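## Task

Take exactly two steel bushings off the turntable and place them in the crate, with every other bushing staying on the turntable. The crate must remain upright and seated within its corner guides. The bushings must stay in the crate without the robot holding them, and nothing the robot is touching at the end may drop by more than about a fingernail's width once released.

## Robot and tools

Robot: two arms, left_arm and right_arm, each with six joints and a parallel gripper. Joint columns per arm, in order: waist, shoulder, elbow, forearm roll, wrist pitch, wrist roll. Stated ranges (rad): waist -6.283..6.283, shoulder -2.059..2.094, elbow -3.927..0.192, forearm roll -6.283..6.283, wrist pitch -1.693..3.142, wrist roll -6.283..6.283. The true end of each range may be off by up to 0.010 rad either way.

Scene frame: origin on the table top midway between the arms, +x out over the table, +z up, left_arm on the +y side. The arm names do not correspond to image left/right. Gripper fingers point along the gripper's +z and open/close along its y. The reported end_effector_position is the point between closed finger pads, roughly 2 cm short of the fingertips; closing pushes the tips about 10 mm further along +z. Printed hand positions can be somewhat wrong, more so when the arm is stretched out.

Tool execute_actions, argument actions: a list holding at most one item, or empty. Empty list (LOOK): no command, returns state plus camera pictures. Action (ACT): {"rows": [[...]], "steps": n} with n from 1 to 15 (default 15) and at least 8; each step is 1/30 s. Each row holds 14 numbers in [-1, 1], a single list covering both arms: left_arm waist, shoulder, elbow, forearm roll, wrist pitch, wrist roll, gripper opening, then the same seven for right_arm. Rows apply one per step; the final row repeats if rows run out. Wait: {"steps": n} with no rows, n up to 300, counted from the previous result. Optional pictures: true adds images to a non-empty call.

The six joint numbers are offsets, not poses, scaled so 1.0 = 2.036 rad. They are measured from the joint angles in the most recent result that reported them (before any such result in the scene, or for later calls within one reply, from the arm's angles when the action begins) — not from the previous row. So sending all zeros drives the arm back to those reference angles; it does not hold still. The opening value is absolute: +1 fully open, -1 closed. A call is refused (nothing sent) if it would push a joint more than 0.010 rad past its stated end. A request past the real end is clipped there, and the result may say "joint sent to its limit"; lack of that line does not prove room remains.

Motion limits: joint targets move at most 3.14 rad/s with a 0.16 s ramp from rest and all joints of an arm finish together. Per step a target stays within 0.623 rad of the measured angle, and if the targets would move the gripper over 70 mm from where it is, they are scaled back. Big offsets therefore take several calls.

Timing: each result is captured 8 steps before its action ends; those steps run afterwards while you compose the next call, and the simulation keeps running during that time. Arms keep heading to the last commanded target until they have nearly stopped or a step is HELD.

Result lines: one state line per arm (position in m, quaternion wxyz, linear and angular velocity). Joint positions / Joint velocities: per arm the six joints (rad, rad/s) then finger pad gap (m; 0.084 open). grip_measured is the measured opening on the command scale. Joint torques: total drive output in joint order, with per-arm offset, scale and noise, nonzero even in free air. "joint command not followed": the clearance check altered targets. HELD marks steps where your row was not sent. MOTOR HOT warns from 65 °C; at 80 °C an OVER-TEMPERATURE FAULT brakes that arm until it cools. TORQUE FAULT: a joint hit its load limit (waist and shoulder 45, elbow and forearm roll 27, wrist pitch and wrist roll 18 N m, held weight included); the arm backs off, pauses 10 s, and drops the rest of the call.

Gripping: to hold, keep commanding an opening well below grip_measured; lower means harder squeeze, up to about 24 N per pad for parts up to about 6 cm. Sending back the grip_measured value gives a light hold that may let wide parts slip. Closing fast can overshoot force and spring the fingers open. Occasional tugs on held parts or pushes on loose ones may occur.

Tool zoom_image: camera (cam_high, cam_low, cam_left_wrist, cam_right_wrist) and region [x0, y0, x1, y1] in that camera's pixels, origin top-left, at most 504 x 504; all images are 672x504. Calibration (K, distortion, T_world_to_cam) is supplied per camera; fixed cameras may be off by a couple of degrees and millimetres; wrist camera poses follow the arm's joint readings.

Tool finished_scene: scene (1 or 2); ends that scene irreversibly, grades it, and gives the next task. Replying without any tool call ends everything.

Avoid: knocking anything off the table, tipping or shifting the crate out of its guides, disturbing other bushings, dropping or slamming parts, pressing hard, and letting the arms collide. Release the bushing so it rests stably in the crate before finishing. Quick, smooth, low-effort motion is preferred.

Each tool is called after "Request:" by a JSON object that holds its "api" and its "payload", one argument or row to a line.

## Session

Request:
{"api": "execute_actions", "payload": {
  "actions": []
}}

Scene clock: 0.00 s of 7600.00 s.
left_arm: end_effector_position=(+0.6681, +0.7306, +0.1611) grip_measured=+1.00 end_effector_quat_wxyz=(+0.144, +0.778, +0.198, +0.579) end_effector_velocity=(+0.000, -0.000, +0.000) end_effector_angular_velocity=(-0.000, -0.001, -0.001) | right_arm: end_effector_position=(+0.0179, +0.2578, +0.2688) grip_measured=+1.00 end_effector_quat_wxyz=(-0.424, +0.848, -0.310, +0.069) end_effector_velocity=(-0.000, +0.000, +0.000) end_effector_angular_velocity=(+0.000, -0.001, +0.001)
Joint positions: left_arm=[ 0.785  0.702 -1.566 -2.084  0.654  1.884  0.084] | right_arm=[ 1.466 -0.068 -0.909 -1.212  0.47  -2.959  0.084]
Joint velocities: left_arm=[ 0.     0.    -0.     0.     0.001  0.    -0.   ] | right_arm=[ 0.    -0.001 -0.    -0.     0.    -0.001  0.   ]
Joint torques (N m, as the arm reports them, + toward a larger angle): no reading
camera_calibration (this result's frames):
cam_left_wrist: T_world_to_cam=[[0.145718, -0.880209, 0.451663, 0.502706], [-0.267182, -0.474585, -0.838679, 0.725343], [0.952565, 0.0015345, -0.304331, -0.459628], [0, 0, 0, 1]] pos_world=[0.558371, 0.787428, 0.241398]
cam_right_wrist: T_world_to_cam=[[-0.462976, -0.452151, -0.762373, 0.362252], [-0.79916, 0.584974, 0.138377, -0.106162], [0.383402, 0.673324, -0.63217, 0.120546], [0, 0, 0, 1]] pos_world=[0.036656, 0.144729, 0.367067]

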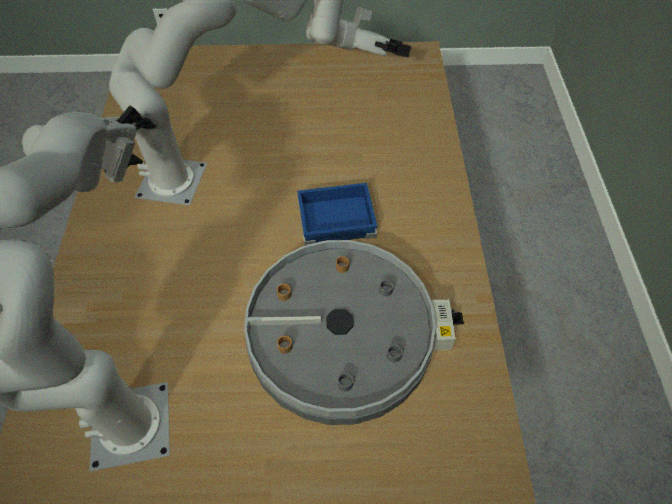

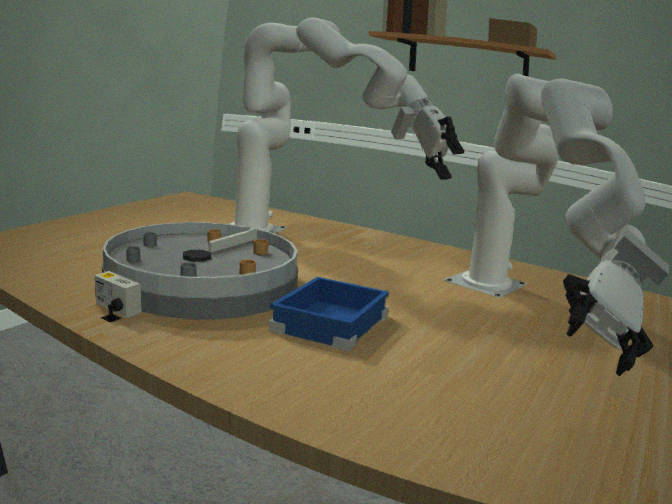

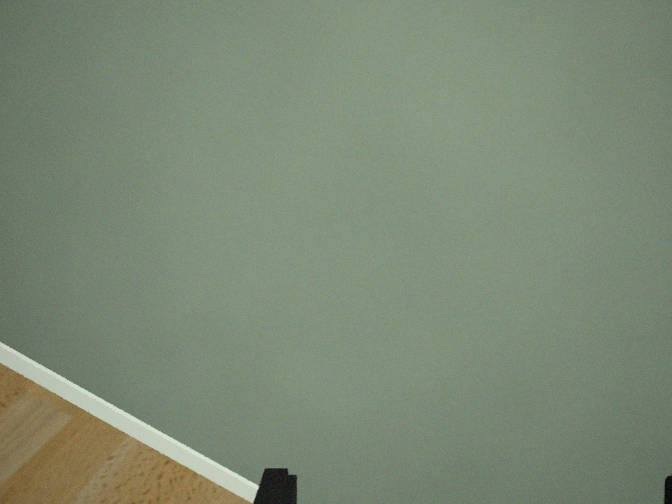

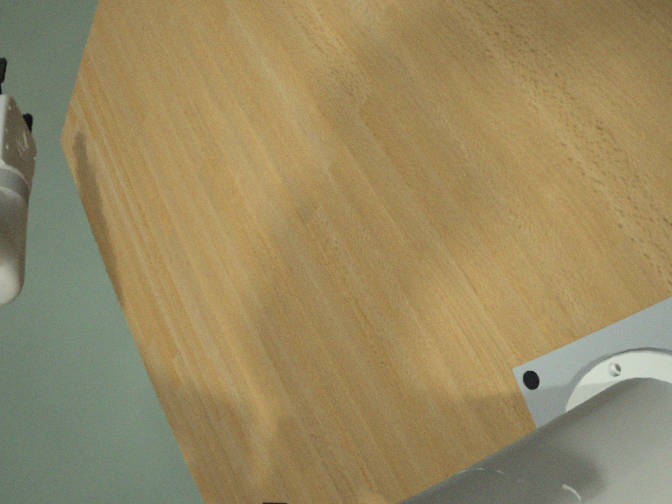

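Request:
{"api": "execute_actions", "payload": {
  "actions": [
    {"rows":[[0,0,0,0,0,0,1,-0.697,-0.229,0.099,0.595,0.379,0.79,1]],"steps":15}
  ]
}}

Request:
{"api": "execute_actions", "payload": {
  "actions": [
    {"steps":35}
  ],
  "pictures": true
}}

Scene clock: 0.67 s of 7600.00 s.
left_arm: end_effector_position=(+0.6681, +0.7306, +0.1611) grip_measured=+1.00 end_effector_quat_wxyz=(+0.144, +0.778, +0.198, +0.579) end_effector_velocity=(-0.000, +0.000, +0.000) end_effector_angular_velocity=(+0.000, -0.001, -0.000) | right_arm: end_effector_position=(+0.0893, +0.2336, +0.2820) grip_measured=+1.00 end_effector_quat_wxyz=(-0.414, +0.791, -0.442, +0.081) end_effector_velocity=(+0.380, -0.166, +0.057) end_effector_angular_velocity=(+0.240, +0.496, -1.514)
Joint positions: left_arm=[ 0.785  0.702 -1.566 -2.084  0.654  1.884  0.084] | right_arm=[ 1.374 -0.135 -0.881 -1.12   0.563 -2.866  0.084]
Joint velocities: left_arm=[ 0.001  0.    -0.     0.     0.001  0.    -0.   ] | right_arm=[-0.518 -0.354  0.15   0.516  0.513  0.514  0.   ]
Joint torques (N m, as the arm reports them, + toward a larger angle): left_arm=[ -0.22 -31.28 -14.99   0.21   0.77   0.5 ] | right_arm=[ -0.48 -24.97 -14.67   0.6   -0.84  -0.07]
Steps of this call (steps 1 to 13: nothing new was sent; steps 14 to 20: the first 7 steps of this action). Readings (joint positions):
14: left_arm=[0.785 0.702 -1.566 -2.084 0.654 1.884] | right_arm=[1.465 -0.068 -0.909 -1.211 0.471 -2.958]
15: left_arm=[0.785 0.702 -1.566 -2.084 0.654 1.884] | right_arm=[1.460 -0.073 -0.906 -1.204 0.478 -2.950]
17: left_arm=[0.785 0.702 -1.566 -2.084 0.654 1.884] | right_arm=[1.428 -0.096 -0.895 -1.172 0.510 -2.918]
20: the state above

Scene clock: 1.83 s of 7600.00 s.
left_arm: end_effector_position=(+0.6681, +0.7306, +0.1611) grip_measured=+1.00 end_effector_quat_wxyz=(+0.144, +0.778, +0.198, +0.579) end_effector_velocity=(-0.000, +0.000, -0.000) end_effector_angular_velocity=(-0.000, +0.000, +0.000) | right_arm: end_effector_position=(+0.3424, -0.1225, +0.2579) grip_measured=+1.00 end_effector_quat_wxyz=(+0.141, +0.175, +0.973, -0.048) end_effector_velocity=(+0.037, -0.335, -0.035) end_effector_angular_velocity=(+0.683, +0.381, -2.599)
Joint positions: left_arm=[ 0.785  0.702 -1.566 -2.084  0.654  1.884  0.084] | right_arm=[ 0.499 -0.45  -0.744 -0.312  1.097 -1.984  0.084]
Joint velocities: left_arm=[0. 0. 0. 0. 0. 0. 0.] | right_arm=[-1.056 -0.194  0.085  0.721  0.335  1.236  0.   ]
Joint torques (N m, as the arm reports them, + toward a larger angle): left_arm=[ -0.32 -31.22 -15.1    0.21   0.67   0.46] | right_arm=[ -1.12 -16.17 -14.95  -0.15  -2.01   0.06]
Kept back: nothing.
Steps of this call (steps 1 to 8: the last 8 steps of your previous action; steps 9 to 35: the robot went on to your last target). Readings (joint positions):
1: left_arm=[0.785 0.702 -1.566 -2.084 0.654 1.884] | right_arm=[1.356 -0.146 -0.876 -1.102 0.580 -2.849]
2: left_arm=[0.785 0.702 -1.566 -2.084 0.654 1.884] | right_arm=[1.339 -0.158 -0.871 -1.085 0.598 -2.832]
4: left_arm=[0.785 0.702 -1.566 -2.084 0.654 1.884] | right_arm=[1.303 -0.180 -0.861 -1.049 0.633 -2.796]
8: left_arm=[0.785 0.702 -1.566 -2.084 0.654 1.884] | right_arm=[1.229 -0.222 -0.843 -0.975 0.705 -2.722]
35: the state above
camera_calibration (this result's frames):
cam_left_wrist: T_world_to_cam=[[0.145718, -0.880209, 0.451663, 0.502706], [-0.267182, -0.474585, -0.83868, 0.725343], [0.952565, 0.00153471, -0.304331, -0.459628], [0, 0, 0, 1]] pos_world=[0.558371, 0.787428, 0.241398]
cam_right_wrist: T_world_to_cam=[[0.34823, 0.936286, -0.0458823, 0.0397191], [0.902542, -0.32165, 0.286285, -0.35473], [0.253287, -0.141104, -0.957045, 0.273834], [0, 0, 0, 1]] pos_world=[0.236969, -0.112648, 0.365448]

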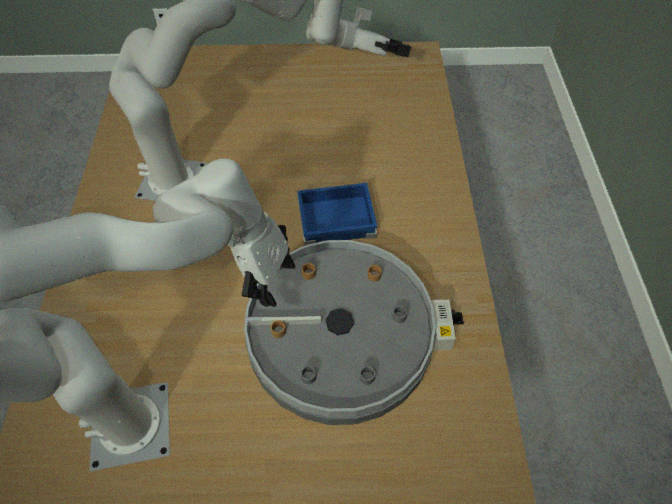

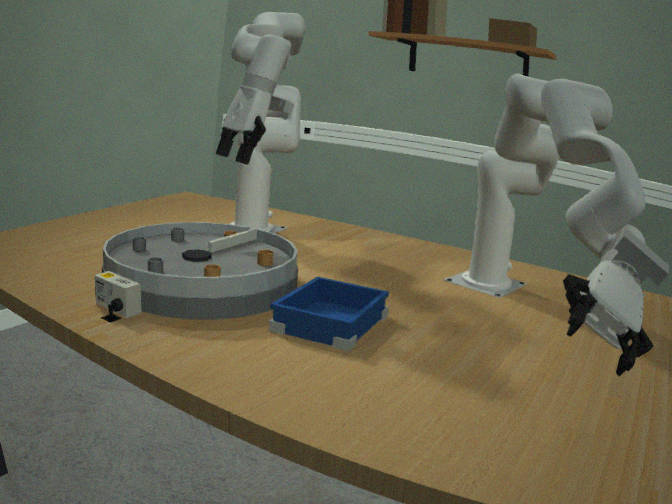

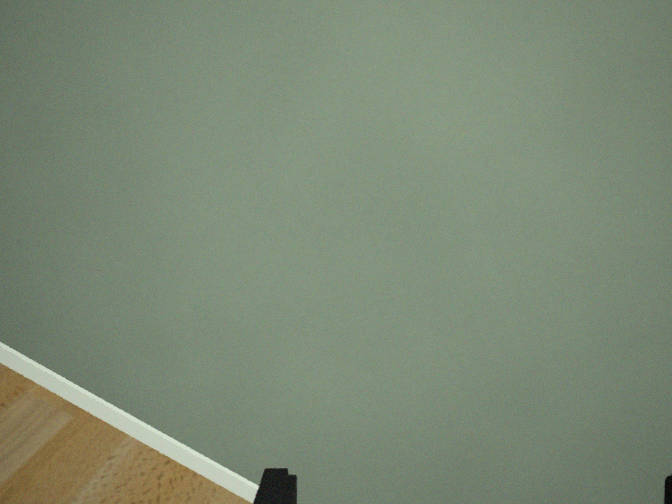

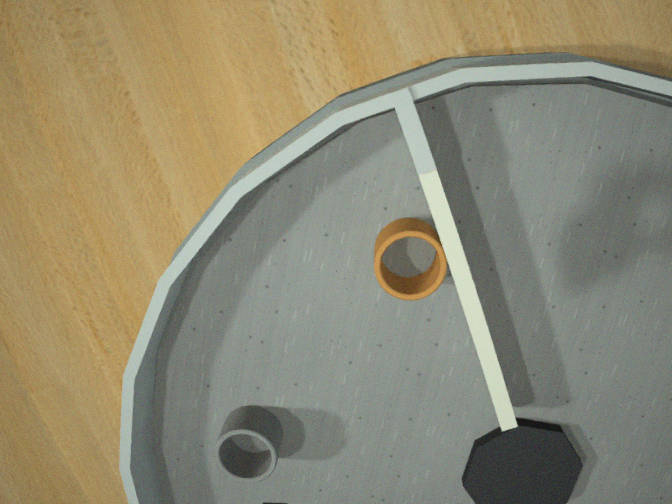

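Request:
{"api": "execute_actions", "payload": {
  "actions": [
    {"steps":300}
  ],
  "pictures": true
}}

Scene clock: 11.83 s of 7600.00 s.
left_arm: end_effector_position=(+0.6681, +0.7306, +0.1611) grip_measured=+1.00 end_effector_quat_wxyz=(+0.144, +0.778, +0.198, +0.579) end_effector_velocity=(+0.000, +0.000, +0.000) end_effector_angular_velocity=(+0.000, -0.001, +0.000) | right_arm: end_effector_position=(+0.3316, -0.2396, +0.2502) grip_measured=+1.00 end_effector_quat_wxyz=(+0.000, +0.707, +0.707, -0.000) end_effector_velocity=(-0.000, +0.000, +0.000) end_effector_angular_velocity=(-0.000, -0.000, +0.002)
Joint positions: left_arm=[ 0.785  0.702 -1.566 -2.084  0.654  1.884  0.084] | right_arm=[ 0.047 -0.534 -0.708 -0.001  1.242 -1.351  0.084]
Joint velocities: left_arm=[ 0.     0.    -0.001  0.     0.     0.     0.   ] | right_arm=[ 0.001 -0.     0.    -0.    -0.    -0.001 -0.   ]
Joint torques (N m, as the arm reports them, + toward a larger angle): left_arm=[ -0.33 -31.4  -15.04   0.29   0.75   0.47] | right_arm=[ -1.04 -13.63 -15.21   0.26  -1.74  -0.44]
Kept back: nothing.
Steps of this call (steps 1 to 45: the robot went on to your last target; steps 46 to 300: nothing new was sent). Readings (joint positions):
1: left_arm=[0.785 0.702 -1.566 -2.084 0.654 1.884] | right_arm=[0.464 -0.456 -0.741 -0.288 1.108 -1.941]
2: left_arm=[0.785 0.702 -1.566 -2.084 0.654 1.884] | right_arm=[0.428 -0.463 -0.738 -0.263 1.120 -1.894]
4: left_arm=[0.785 0.702 -1.566 -2.084 0.654 1.884] | right_arm=[0.355 -0.476 -0.732 -0.213 1.143 -1.792]
8: left_arm=[0.785 0.702 -1.566 -2.084 0.654 1.884] | right_arm=[0.197 -0.506 -0.720 -0.104 1.194 -1.566]
300: the state above
All arms were judged still, so your last target was given up. Only a new action makes them travel on or press farther. Fingers that are still opening or closing keep moving.
camera_calibration (this result's frames):
cam_left_wrist: T_world_to_cam=[[0.145718, -0.880208, 0.451663, 0.502706], [-0.267182, -0.474585, -0.838679, 0.725343], [0.952565, 0.00153445, -0.304331, -0.459628], [0, 0, 0, 1]] pos_world=[0.558371, 0.787428, 0.241398]
cam_right_wrist: T_world_to_cam=[[0.999982, 0.00598708, 0.000707138, -0.29784], [0.00599017, -0.999972, -0.00445012, -0.17297], [0.000680475, 0.00445428, -0.99999, 0.382052], [0, 0, 0, 1]] pos_world=[0.298611, -0.172884, 0.381489]

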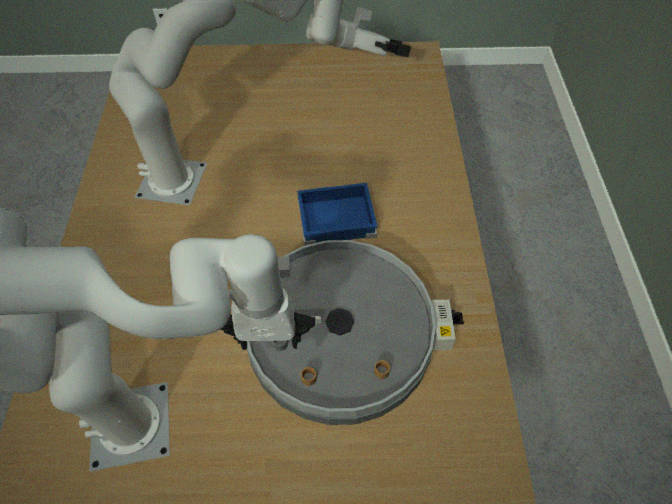

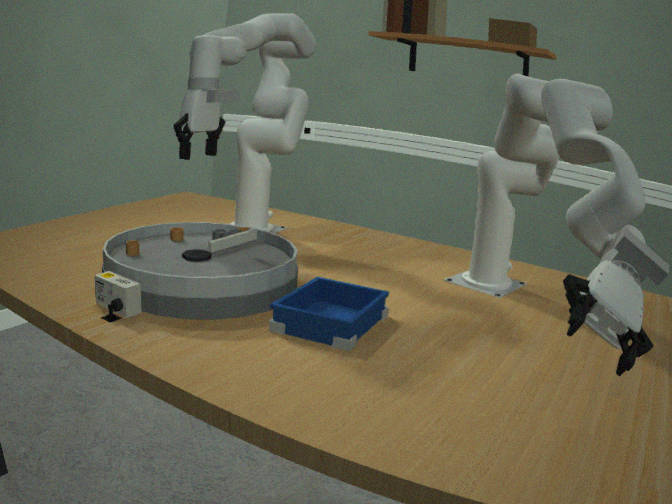

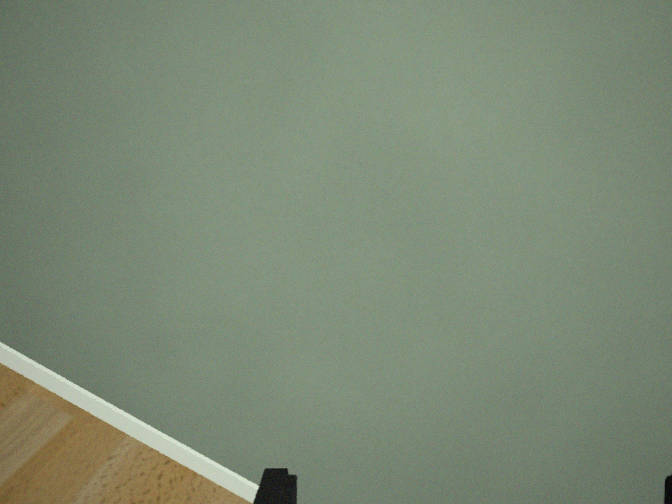

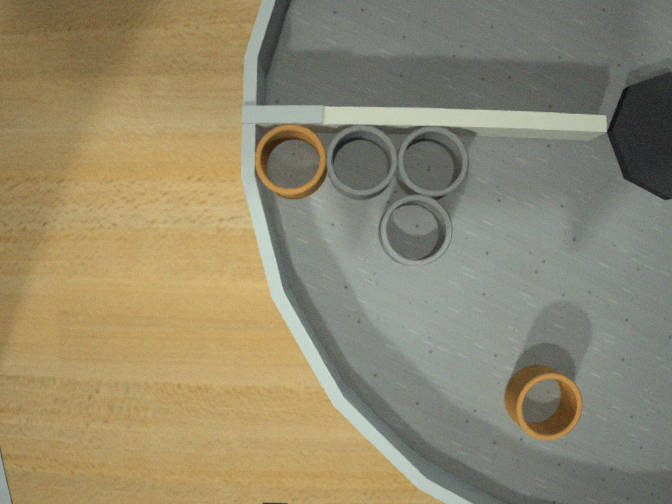

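Request:
{"api": "execute_actions", "payload": {
  "actions": [
    {"steps":300}
  ],
  "pictures": true
}}

Scene clock: 21.83 s of 7600.00 s.
left_arm: end_effector_position=(+0.6681, +0.7306, +0.1611) grip_measured=+1.00 end_effector_quat_wxyz=(+0.144, +0.778, +0.198, +0.579) end_effector_velocity=(-0.000, +0.000, -0.000) end_effector_angular_velocity=(+0.000, +0.001, +0.001) | right_arm: end_effector_position=(+0.3316, -0.2396, +0.2502) grip_measured=+1.00 end_effector_quat_wxyz=(+0.000, +0.707, +0.707, -0.000) end_effector_velocity=(+0.000, -0.000, +0.001) end_effector_angular_velocity=(+0.001, -0.002, -0.003)
Joint positions: left_arm=[ 0.785  0.702 -1.566 -2.084  0.654  1.884  0.084] | right_arm=[ 0.047 -0.534 -0.708 -0.001  1.242 -1.351  0.084]
Joint velocities: left_arm=[ 0.     0.    -0.     0.    -0.001  0.    -0.   ] | right_arm=[-0.002 -0.002 -0.     0.    -0.001  0.001  0.   ]
Joint torques (N m, as the arm reports them, + toward a larger angle): left_arm=[ -0.49 -31.05 -15.13   0.29   0.73   0.38] | right_arm=[ -0.76 -13.46 -14.78   0.19  -1.6   -0.04]
Kept back: nothing.
Steps of this call (steps 1 to 300: nothing new was sent). Readings (joint positions):
1: left_arm=[0.785 0.702 -1.566 -2.084 0.654 1.884] | right_arm=[0.047 -0.534 -0.708 -0.001 1.242 -1.351]
2: left_arm=[0.785 0.702 -1.566 -2.084 0.654 1.884] | right_arm=[0.047 -0.534 -0.708 -0.001 1.242 -1.351]
4: left_arm=[0.785 0.702 -1.566 -2.084 0.654 1.884] | right_arm=[0.047 -0.534 -0.708 -0.001 1.242 -1.351]
8: left_arm=[0.785 0.702 -1.566 -2.084 0.654 1.884] | right_arm=[0.047 -0.534 -0.708 -0.001 1.242 -1.351]
300: the state above
camera_calibration (this result's frames):
cam_left_wrist: T_world_to_cam=[[0.145718, -0.880209, 0.451663, 0.502706], [-0.267182, -0.474584, -0.83868, 0.725343], [0.952565, 0.00153456, -0.304331, -0.459628], [0, 0, 0, 1]] pos_world=[0.558371, 0.787428, 0.241398]
cam_right_wrist: T_world_to_cam=[[0.999982, 0.00598719, 0.000707072, -0.29784], [0.00599027, -0.999972, -0.00445033, -0.17297], [0.000680407, 0.00445449, -0.99999, 0.382052], [0, 0, 0, 1]] pos_world=[0.298611, -0.172884, 0.381489]

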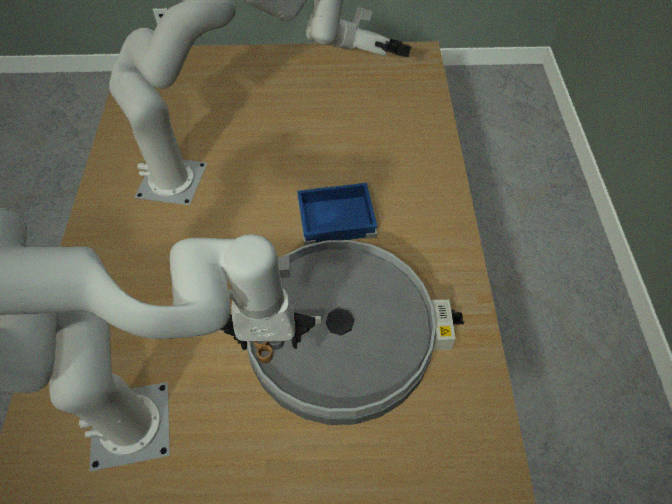

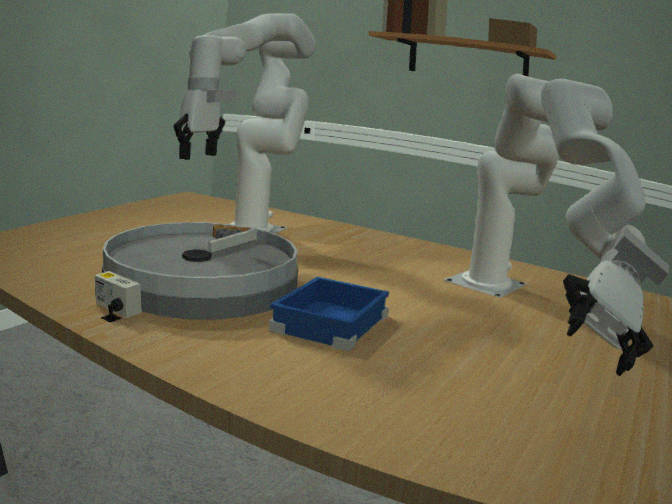

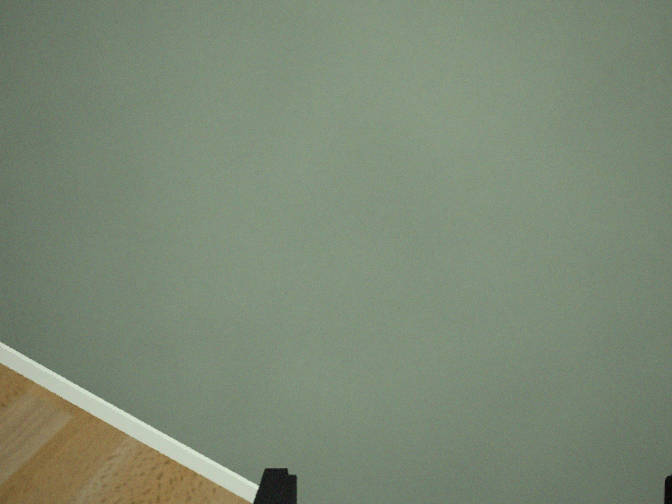

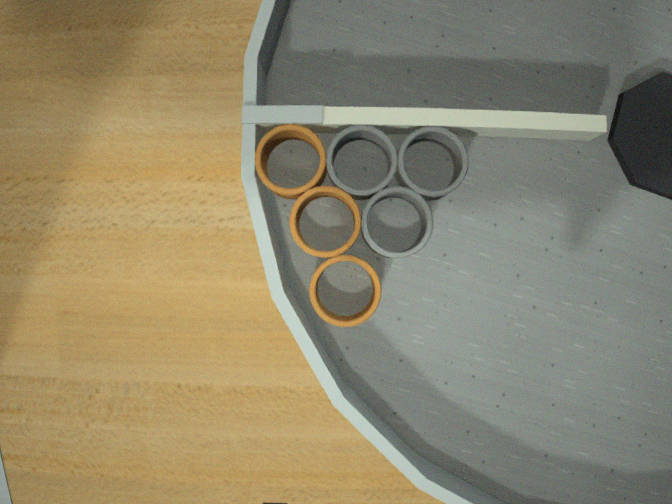

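Request:
{"api": "execute_actions", "payload": {
  "actions": [
    {"steps":90}
  ],
  "pictures": true
}}

Scene clock: 24.83 s of 7600.00 s.
left_arm: end_effector_position=(+0.6681, +0.7306, +0.1611) grip_measured=+1.00 end_effector_quat_wxyz=(+0.144, +0.778, +0.198, +0.579) end_effector_velocity=(+0.000, -0.000, -0.000) end_effector_angular_velocity=(-0.000, +0.000, -0.001) | right_arm: end_effector_position=(+0.3316, -0.2396, +0.2502) grip_measured=+1.00 end_effector_quat_wxyz=(+0.000, +0.707, +0.707, -0.000) end_effector_velocity=(-0.000, -0.000, -0.000) end_effector_angular_velocity=(-0.000, -0.000, -0.001)
Joint positions: left_arm=[ 0.785  0.702 -1.566 -2.084  0.654  1.884  0.084] | right_arm=[ 0.047 -0.534 -0.708 -0.001  1.242 -1.351  0.084]
Joint velocities: left_arm=[-0.  0.  0.  0.  0.  0. -0.] | right_arm=[-0.    -0.     0.001 -0.    -0.     0.001 -0.   ]
Joint torques (N m, as the arm reports them, + toward a larger angle): left_arm=[ -0.6  -31.34 -15.06   0.19   0.76   0.44] | right_arm=[ -0.94 -12.79 -14.96   0.52  -1.64  -0.39]
Kept back: nothing.
Steps of this call (steps 1 to 90: nothing new was sent). Readings (joint positions):
1: left_arm=[0.785 0.702 -1.566 -2.084 0.654 1.884] | right_arm=[0.047 -0.534 -0.708 -0.001 1.242 -1.351]
2: left_arm=[0.785 0.702 -1.566 -2.084 0.654 1.884] | right_arm=[0.047 -0.534 -0.708 -0.001 1.242 -1.351]
4: left_arm=[0.785 0.702 -1.566 -2.084 0.654 1.884] | right_arm=[0.047 -0.534 -0.708 -0.001 1.242 -1.351]
8: left_arm=[0.785 0.702 -1.566 -2.084 0.654 1.884] | right_arm=[0.047 -0.534 -0.708 -0.001 1.242 -1.351]
90: the state above
camera_calibration (this result's frames):
cam_left_wrist: T_world_to_cam=[[0.145718, -0.880209, 0.451663, 0.502706], [-0.267182, -0.474584, -0.83868, 0.725343], [0.952565, 0.00153442, -0.304331, -0.459628], [0, 0, 0, 1]] pos_world=[0.558371, 0.787428, 0.241398]
cam_right_wrist: T_world_to_cam=[[0.999982, 0.00598741, 0.000707286, -0.29784], [0.0059905, -0.999972, -0.00445021, -0.17297], [0.000680621, 0.00445437, -0.99999, 0.382052], [0, 0, 0, 1]] pos_world=[0.298611, -0.172884, 0.381489]

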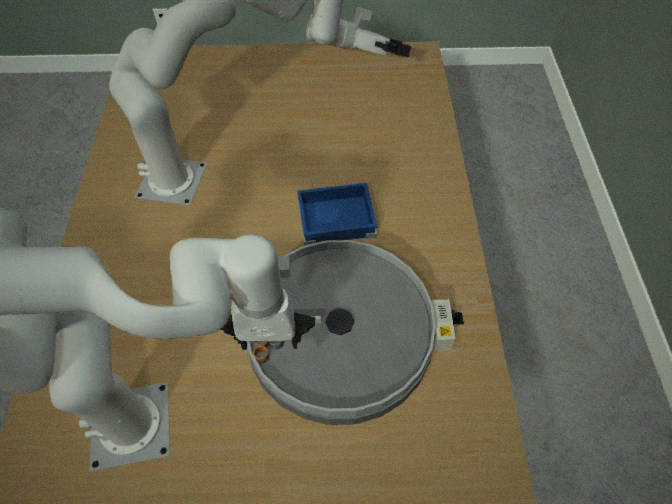

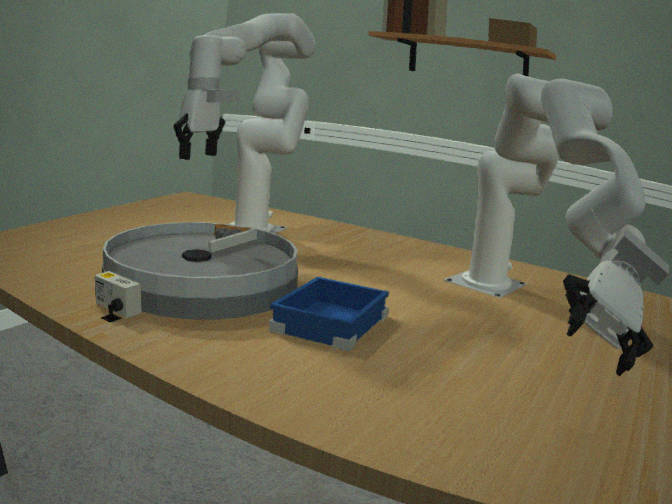

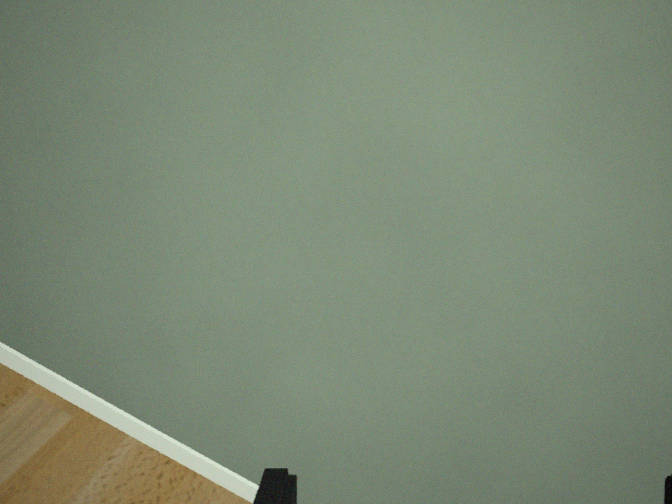

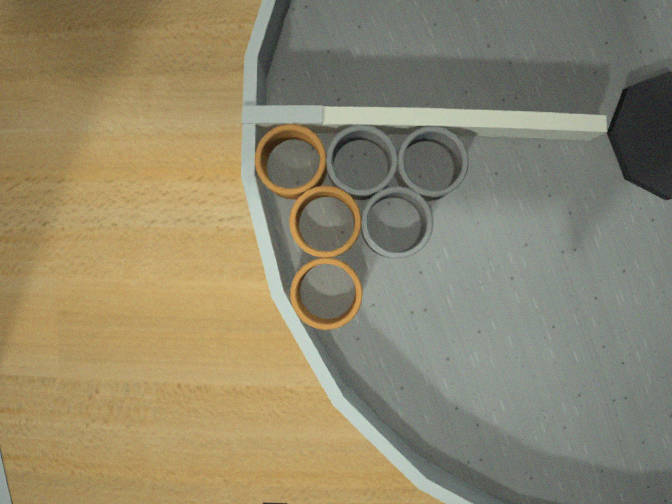

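Request:
{"api": "execute_actions", "payload": {
  "actions": [
    {"rows":[[0,0,0,0,0,0,1,0.0619,0.126,0.0915,0.0005,-0.2175,0.062,0.05]],"steps":15}
  ]
}}

Request:
{"api": "execute_actions", "payload": {
  "actions": [
    {"steps":18}
  ],
  "pictures": true
}}

Scene clock: 26.53 s of 7600.00 s.
left_arm: end_effector_position=(+0.6681, +0.7306, +0.1611) grip_measured=+1.00 end_effector_quat_wxyz=(+0.144, +0.778, +0.198, +0.579) end_effector_velocity=(+0.000, -0.000, -0.000) end_effector_angular_velocity=(+0.000, +0.000, -0.001) | right_arm: end_effector_position=(+0.3429, -0.2192, +0.1970) grip_measured=+0.10 end_effector_quat_wxyz=(-0.000, +0.707, +0.707, -0.001) end_effector_velocity=(+0.016, +0.120, -0.361) end_effector_angular_velocity=(-0.023, +0.091, +0.005)
Joint positions: left_arm=[ 0.785  0.702 -1.566 -2.084  0.654  1.884  0.084] | right_arm=[ 0.097 -0.43  -0.632 -0.     1.064 -1.3    0.048]
Joint velocities: left_arm=[-0.     0.     0.     0.001  0.     0.     0.   ] | right_arm=[ 0.322  0.675  0.517  0.003 -1.098  0.316 -0.035]
Joint torques (N m, as the arm reports them, + toward a larger angle): left_arm=[ -0.48 -31.31 -15.02   0.31   0.62   0.44] | right_arm=[ -1.36 -19.4  -16.47   0.66  -1.63  -0.04]
Steps of this call (steps 1 to 44: nothing new was sent; steps 45 to 51: the first 7 steps of this action). Readings (joint positions):
45: left_arm=[0.785 0.702 -1.566 -2.084 0.654 1.884] | right_arm=[0.047 -0.534 -0.707 -0.001 1.241 -1.350]
46: left_arm=[0.785 0.702 -1.566 -2.084 0.654 1.884] | right_arm=[0.049 -0.530 -0.705 -0.001 1.233 -1.348]
48: left_arm=[0.785 0.702 -1.566 -2.084 0.654 1.884] | right_arm=[0.064 -0.501 -0.687 -0.001 1.177 -1.333]
51: the state above

Scene clock: 27.13 s of 7600.00 s.
left_arm: end_effector_position=(+0.6681, +0.7306, +0.1611) grip_measured=+1.00 end_effector_quat_wxyz=(+0.144, +0.778, +0.198, +0.579) end_effector_velocity=(-0.000, +0.000, +0.000) end_effector_angular_velocity=(-0.001, -0.000, +0.001) | right_arm: end_effector_position=(+0.3417, -0.1923, +0.1210) grip_measured=+0.04 end_effector_quat_wxyz=(+0.000, +0.707, +0.707, +0.000) end_effector_velocity=(-0.002, +0.000, -0.005) end_effector_angular_velocity=(-0.003, +0.007, +0.000)
Joint positions: left_arm=[ 0.785  0.702 -1.566 -2.084  0.654  1.884  0.084] | right_arm=[ 0.172 -0.278 -0.522  0.     0.8   -1.225  0.046]
Joint velocities: left_arm=[ 0.    -0.     0.001 -0.001  0.     0.    -0.   ] | right_arm=[ 0.003  0.007  0.006  0.    -0.006  0.002 -0.   ]
Joint torques (N m, as the arm reports them, + toward a larger angle): left_arm=[ -0.45 -30.98 -15.04   0.18   0.74   0.47] | right_arm=[ -0.97 -18.19 -13.79   0.76  -1.69  -0.18]
Kept back: nothing.
Steps of this call (steps 1 to 8: the last 8 steps of your previous action; steps 9 to 18: the robot went on to your last target). Readings (joint positions):
1: left_arm=[0.785 0.702 -1.566 -2.084 0.654 1.884] | right_arm=[0.108 -0.408 -0.615 -0.000 1.027 -1.289]
2: left_arm=[0.785 0.702 -1.566 -2.084 0.654 1.884] | right_arm=[0.119 -0.387 -0.600 -0.000 0.990 -1.279]
4: left_arm=[0.785 0.702 -1.566 -2.084 0.654 1.884] | right_arm=[0.140 -0.344 -0.570 -0.000 0.917 -1.258]
8: left_arm=[0.785 0.702 -1.566 -2.084 0.654 1.884] | right_arm=[0.165 -0.292 -0.530 0.000 0.828 -1.233]
18: the state above
camera_calibration (this result's frames):
cam_left_wrist: T_world_to_cam=[[0.145718, -0.880209, 0.451663, 0.502706], [-0.267182, -0.474584, -0.838679, 0.725343], [0.952565, 0.00153433, -0.304332, -0.459628], [0, 0, 0, 1]] pos_world=[0.558371, 0.787428, 0.241398]
cam_right_wrist: T_world_to_cam=[[0.999985, 0.00522057, 0.00181453, -0.308468], [0.00523096, -0.99997, -0.00577178, -0.125882], [0.00178434, 0.00578118, -0.999982, 0.25255], [0, 0, 0, 1]] pos_world=[0.308671, -0.125727, 0.252378]

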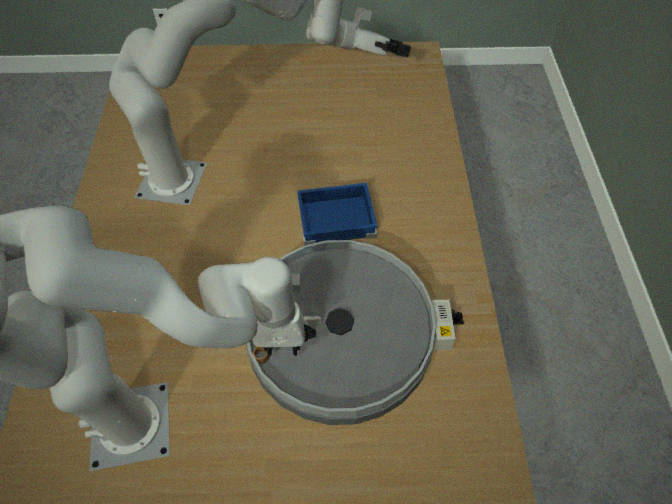

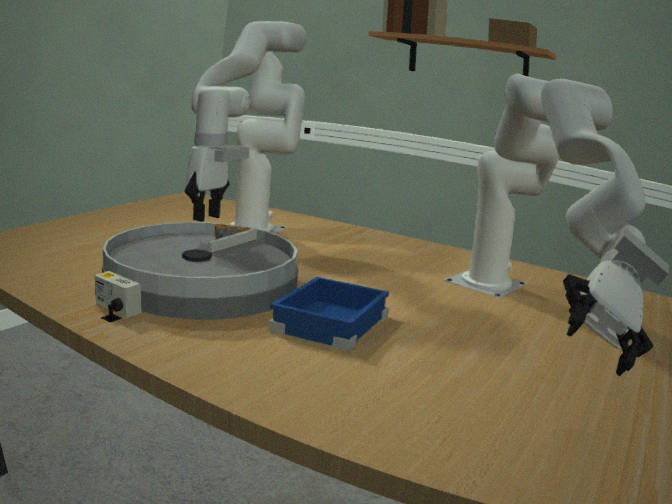

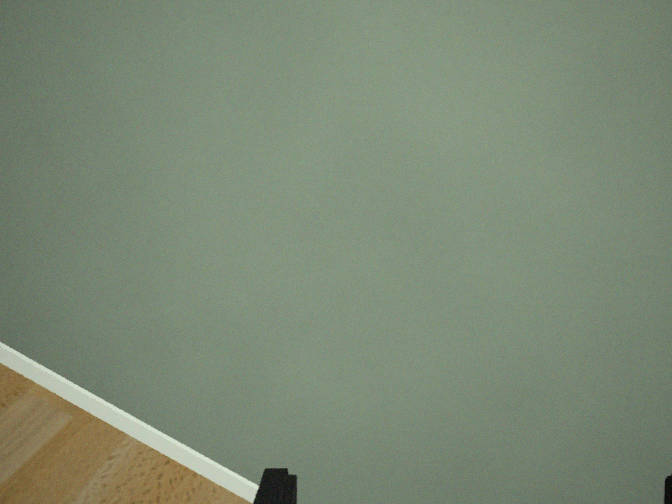

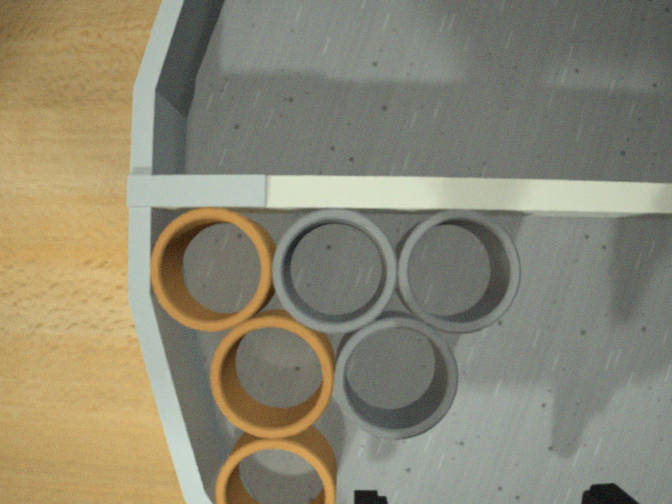

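Request:
{"api": "execute_actions", "payload": {
  "actions": [
    {"rows":[[0,0,0,0,0,0,1,0.0005,0.008,0.003,0,-0.011,0,0.05],[0,0,0,0,0,0,1,0.0005,0.016,0.0065,0,-0.0225,0,0.05],[0,0,0,0,0,0,1,0.0005,0.024,0.01,0,-0.034,0,0.05],[0,0,0,0,0,0,1,0.0005,0.032,0.0135,0,-0.045,0,0.05],[0,0,0,0,0,0,1,0.0005,0.04,0.017,0,-0.0565,0,0.05],[0,0,0,0,0,0,1,0.0005,0.0476,0.0201,0,-0.0677,0,0.05]],"steps":15}
  ]
}}

Request:
{"api": "execute_actions", "payload": {
  "actions": [
    {"rows":[[0,0,0,0,0,0,1,0.0022,0.001,-0.001,0,0,0.0022,0.05],[0,0,0,0,0,0,1,0.0044,0.002,-0.002,0,0,0.0044,0.05],[0,0,0,0,0,0,1,0.0066,0.0029,-0.0029,0,0,0.0066,0.05],[0,0,0,0,0,0,1,0.0074,0.0056,-0.0057,0,0,0.0074,0.05],[0,0,0,0,0,0,1,0.0083,0.0083,-0.0084,0,0,0.0083,0.05],[0,0,0,0,0,0,1,0.0091,0.0109,-0.0112,0,0,0.0091,0.05],[0,0,0,0,0,0,1,0.0099,0.0136,-0.0139,0,0,0.0099,0.05],[0,0,0,0,0,0,1,0.0107,0.0163,-0.0167,0,0,0.0107,0.05],[0,0,0,0,0,0,1,0.0116,0.0189,-0.0194,0,0,0.0116,0.05],[0,0,0,0,0,0,1,0.0124,0.0216,-0.0222,0,0.0003,0.0124,0.05]],"steps":15}
  ]
}}

Request:
{"api": "execute_actions", "payload": {
  "actions": [
    {"steps":12}
  ],
  "pictures": true
}}

Scene clock: 28.70 s of 7600.00 s.
left_arm: end_effector_position=(+0.6681, +0.7306, +0.1611) grip_measured=+1.00 end_effector_quat_wxyz=(+0.144, +0.778, +0.198, +0.579) end_effector_velocity=(-0.000, -0.000, -0.000) end_effector_angular_velocity=(-0.001, -0.000, +0.000) | right_arm: end_effector_position=(+0.3424, -0.1917, +0.1023) grip_measured=+0.04 end_effector_quat_wxyz=(+0.000, +0.707, +0.707, +0.001) end_effector_velocity=(-0.011, -0.004, -0.158) end_effector_angular_velocity=(-0.013, +0.036, +0.001)
Joint positions: left_arm=[ 0.785  0.702 -1.566 -2.084  0.654  1.884  0.084] | right_arm=[ 0.173 -0.231 -0.502  0.     0.732 -1.225  0.046]
Joint velocities: left_arm=[ 0.     0.     0.    -0.     0.001 -0.     0.   ] | right_arm=[ 0.001  0.384  0.172  0.    -0.519 -0.    -0.   ]
Joint torques (N m, as the arm reports them, + toward a larger angle): left_arm=[ -0.35 -31.1  -15.19   0.17   0.76   0.56] | right_arm=[ -1.23 -18.86 -12.58   0.45  -1.64  -0.28]
Steps of this call (steps 1 to 15: the robot went on to your last target; steps 16 to 40: nothing new was sent; steps 41 to 47: the first 7 steps of this action). Readings (joint positions):
41: left_arm=[0.785 0.702 -1.566 -2.084 0.654 1.884] | right_arm=[0.173 -0.277 -0.521 0.000 0.798 -1.225]
42: left_arm=[0.785 0.702 -1.566 -2.084 0.654 1.884] | right_arm=[0.173 -0.275 -0.521 0.000 0.795 -1.225]
44: left_arm=[0.785 0.702 -1.566 -2.084 0.654 1.884] | right_arm=[0.173 -0.264 -0.517 0.000 0.778 -1.225]
47: the state above

Scene clock: 29.20 s of 7600.00 s.
left_arm: end_effector_position=(+0.6681, +0.7306, +0.1611) grip_measured=+1.00 end_effector_quat_wxyz=(+0.144, +0.778, +0.198, +0.579) end_effector_velocity=(-0.000, -0.000, -0.000) end_effector_angular_velocity=(-0.001, +0.000, -0.001) | right_arm: end_effector_position=(+0.3434, -0.1870, +0.0843) grip_measured=+0.04 end_effector_quat_wxyz=(+0.000, +0.707, +0.707, +0.001) end_effector_velocity=(+0.044, +0.042, +0.021) end_effector_angular_velocity=(+0.023, -0.059, +0.001)
Joint positions: left_arm=[ 0.785  0.702 -1.566 -2.084  0.654  1.884  0.084] | right_arm=[ 0.185 -0.175 -0.493  0.     0.666 -1.213  0.046]
Joint velocities: left_arm=[-0.     0.     0.001 -0.     0.001  0.    -0.   ] | right_arm=[ 0.067  0.091 -0.151  0.    -0.004  0.065  0.   ]
Joint torques (N m, as the arm reports them, + toward a larger angle): left_arm=[ -0.62 -31.53 -15.09   0.25   0.81   0.46] | right_arm=[ -0.33 -19.2  -13.54   0.7   -1.6   -0.02]
Steps of this call (steps 1 to 8: the last 8 steps of your previous action; steps 9 to 15: the first 7 steps of this action, its rows measured from where the robot was after step 8). Readings (joint positions):
8: left_arm=[0.785 0.702 -1.566 -2.084 0.654 1.884] | right_arm=[0.173 -0.188 -0.490 0.000 0.663 -1.225]
9: left_arm=[0.785 0.702 -1.566 -2.084 0.654 1.884] | right_arm=[0.173 -0.187 -0.490 -0.000 0.662 -1.225]
10: left_arm=[0.785 0.702 -1.566 -2.084 0.654 1.884] | right_arm=[0.174 -0.185 -0.486 -0.000 0.662 -1.224]
12: left_arm=[0.785 0.702 -1.566 -2.084 0.654 1.884] | right_arm=[0.177 -0.182 -0.485 -0.000 0.664 -1.220]
15: the state above

Scene clock: 29.60 s of 7600.00 s.
left_arm: end_effector_position=(+0.6681, +0.7306, +0.1611) grip_measured=+1.00 end_effector_quat_wxyz=(+0.144, +0.778, +0.198, +0.579) end_effector_velocity=(-0.000, +0.000, +0.000) end_effector_angular_velocity=(+0.001, -0.000, +0.001) | right_arm: end_effector_position=(+0.3550, -0.1775, +0.0879) grip_measured=+0.04 end_effector_quat_wxyz=(+0.003, +0.707, +0.707, +0.007) end_effector_velocity=(+0.005, +0.004, +0.002) end_effector_angular_velocity=(+0.003, -0.007, +0.001)
Joint positions: left_arm=[ 0.785  0.702 -1.566 -2.084  0.654  1.884  0.084] | right_arm=[ 0.198 -0.145 -0.534  0.     0.664 -1.2    0.046]
Joint velocities: left_arm=[ 0.    -0.    -0.     0.    -0.001 -0.     0.   ] | right_arm=[ 0.005  0.008 -0.014  0.    -0.002  0.004 -0.   ]
Joint torques (N m, as the arm reports them, + toward a larger angle): left_arm=[ -0.64 -31.29 -15.     0.27   0.75   0.34] | right_arm=[  0.13 -20.73 -12.89   0.91  -1.84  -0.32]
Kept back: nothing.
Steps of this call (steps 1 to 8: the last 8 steps of your previous action; steps 9 to 12: the robot went on to your last target). Readings (joint positions):
1: left_arm=[0.785 0.702 -1.566 -2.084 0.654 1.884] | right_arm=[0.187 -0.172 -0.498 0.000 0.665 -1.211]
2: left_arm=[0.785 0.702 -1.566 -2.084 0.654 1.884] | right_arm=[0.189 -0.168 -0.504 0.000 0.665 -1.209]
4: left_arm=[0.785 0.702 -1.566 -2.084 0.654 1.884] | right_arm=[0.193 -0.159 -0.516 0.000 0.665 -1.205]
8: left_arm=[0.785 0.702 -1.566 -2.084 0.654 1.884] | right_arm=[0.197 -0.148 -0.530 0.000 0.664 -1.201]
12: the state above
camera_calibration (this result's frames):
cam_left_wrist: T_world_to_cam=[[0.145718, -0.880209, 0.451662, 0.502706], [-0.267183, -0.474584, -0.838679, 0.725343], [0.952565, 0.00153436, -0.304332, -0.459628], [0, 0, 0, 1]] pos_world=[0.558371, 0.787428, 0.241398]
cam_right_wrist: T_world_to_cam=[[0.999877, 0.00592941, 0.0144864, -0.322718], [0.00608314, -0.999925, -0.0105911, -0.111278], [0.0144225, 0.0106779, -0.999839, 0.215733], [0, 0, 0, 1]] pos_world=[0.320244, -0.11166, 0.219194]

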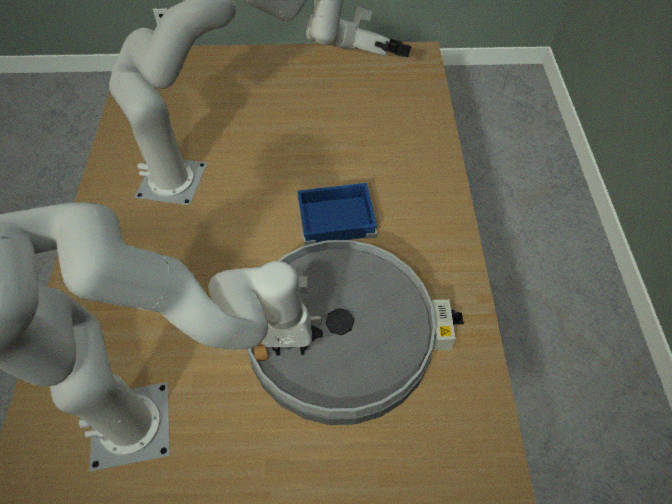

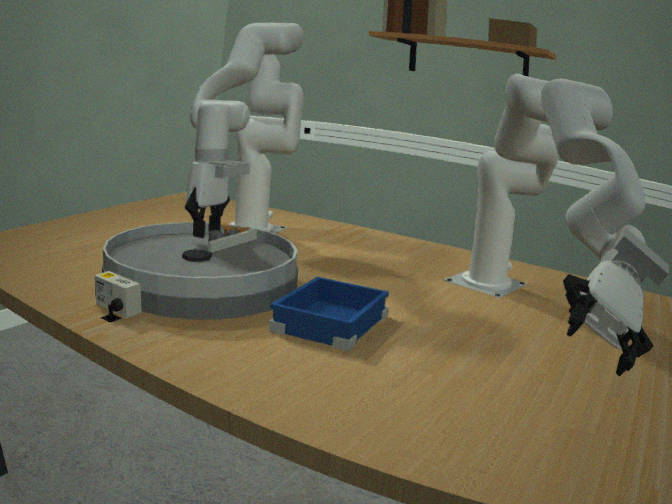

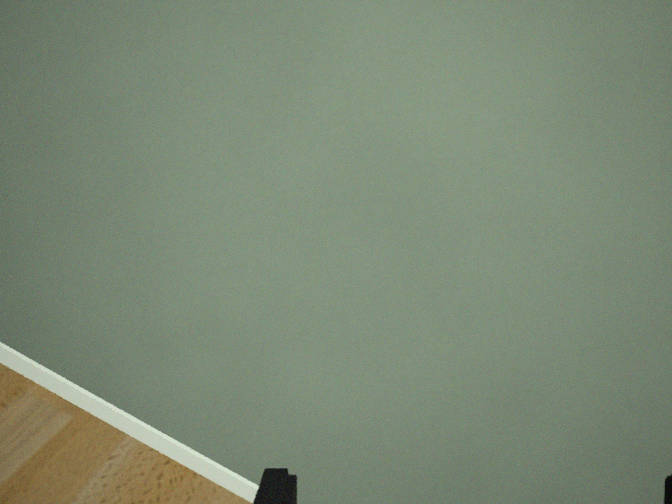

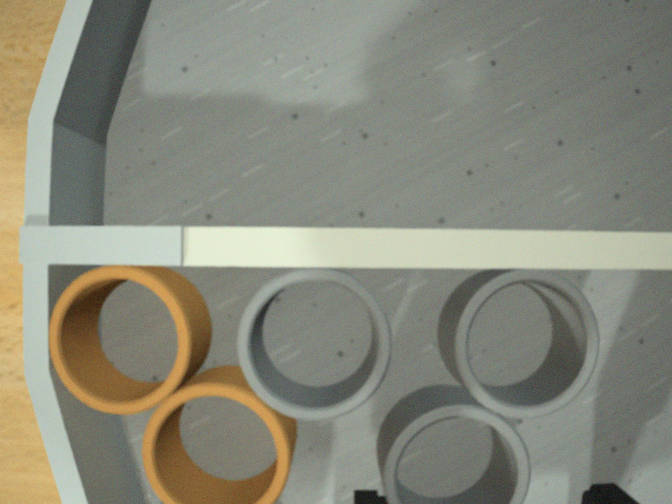

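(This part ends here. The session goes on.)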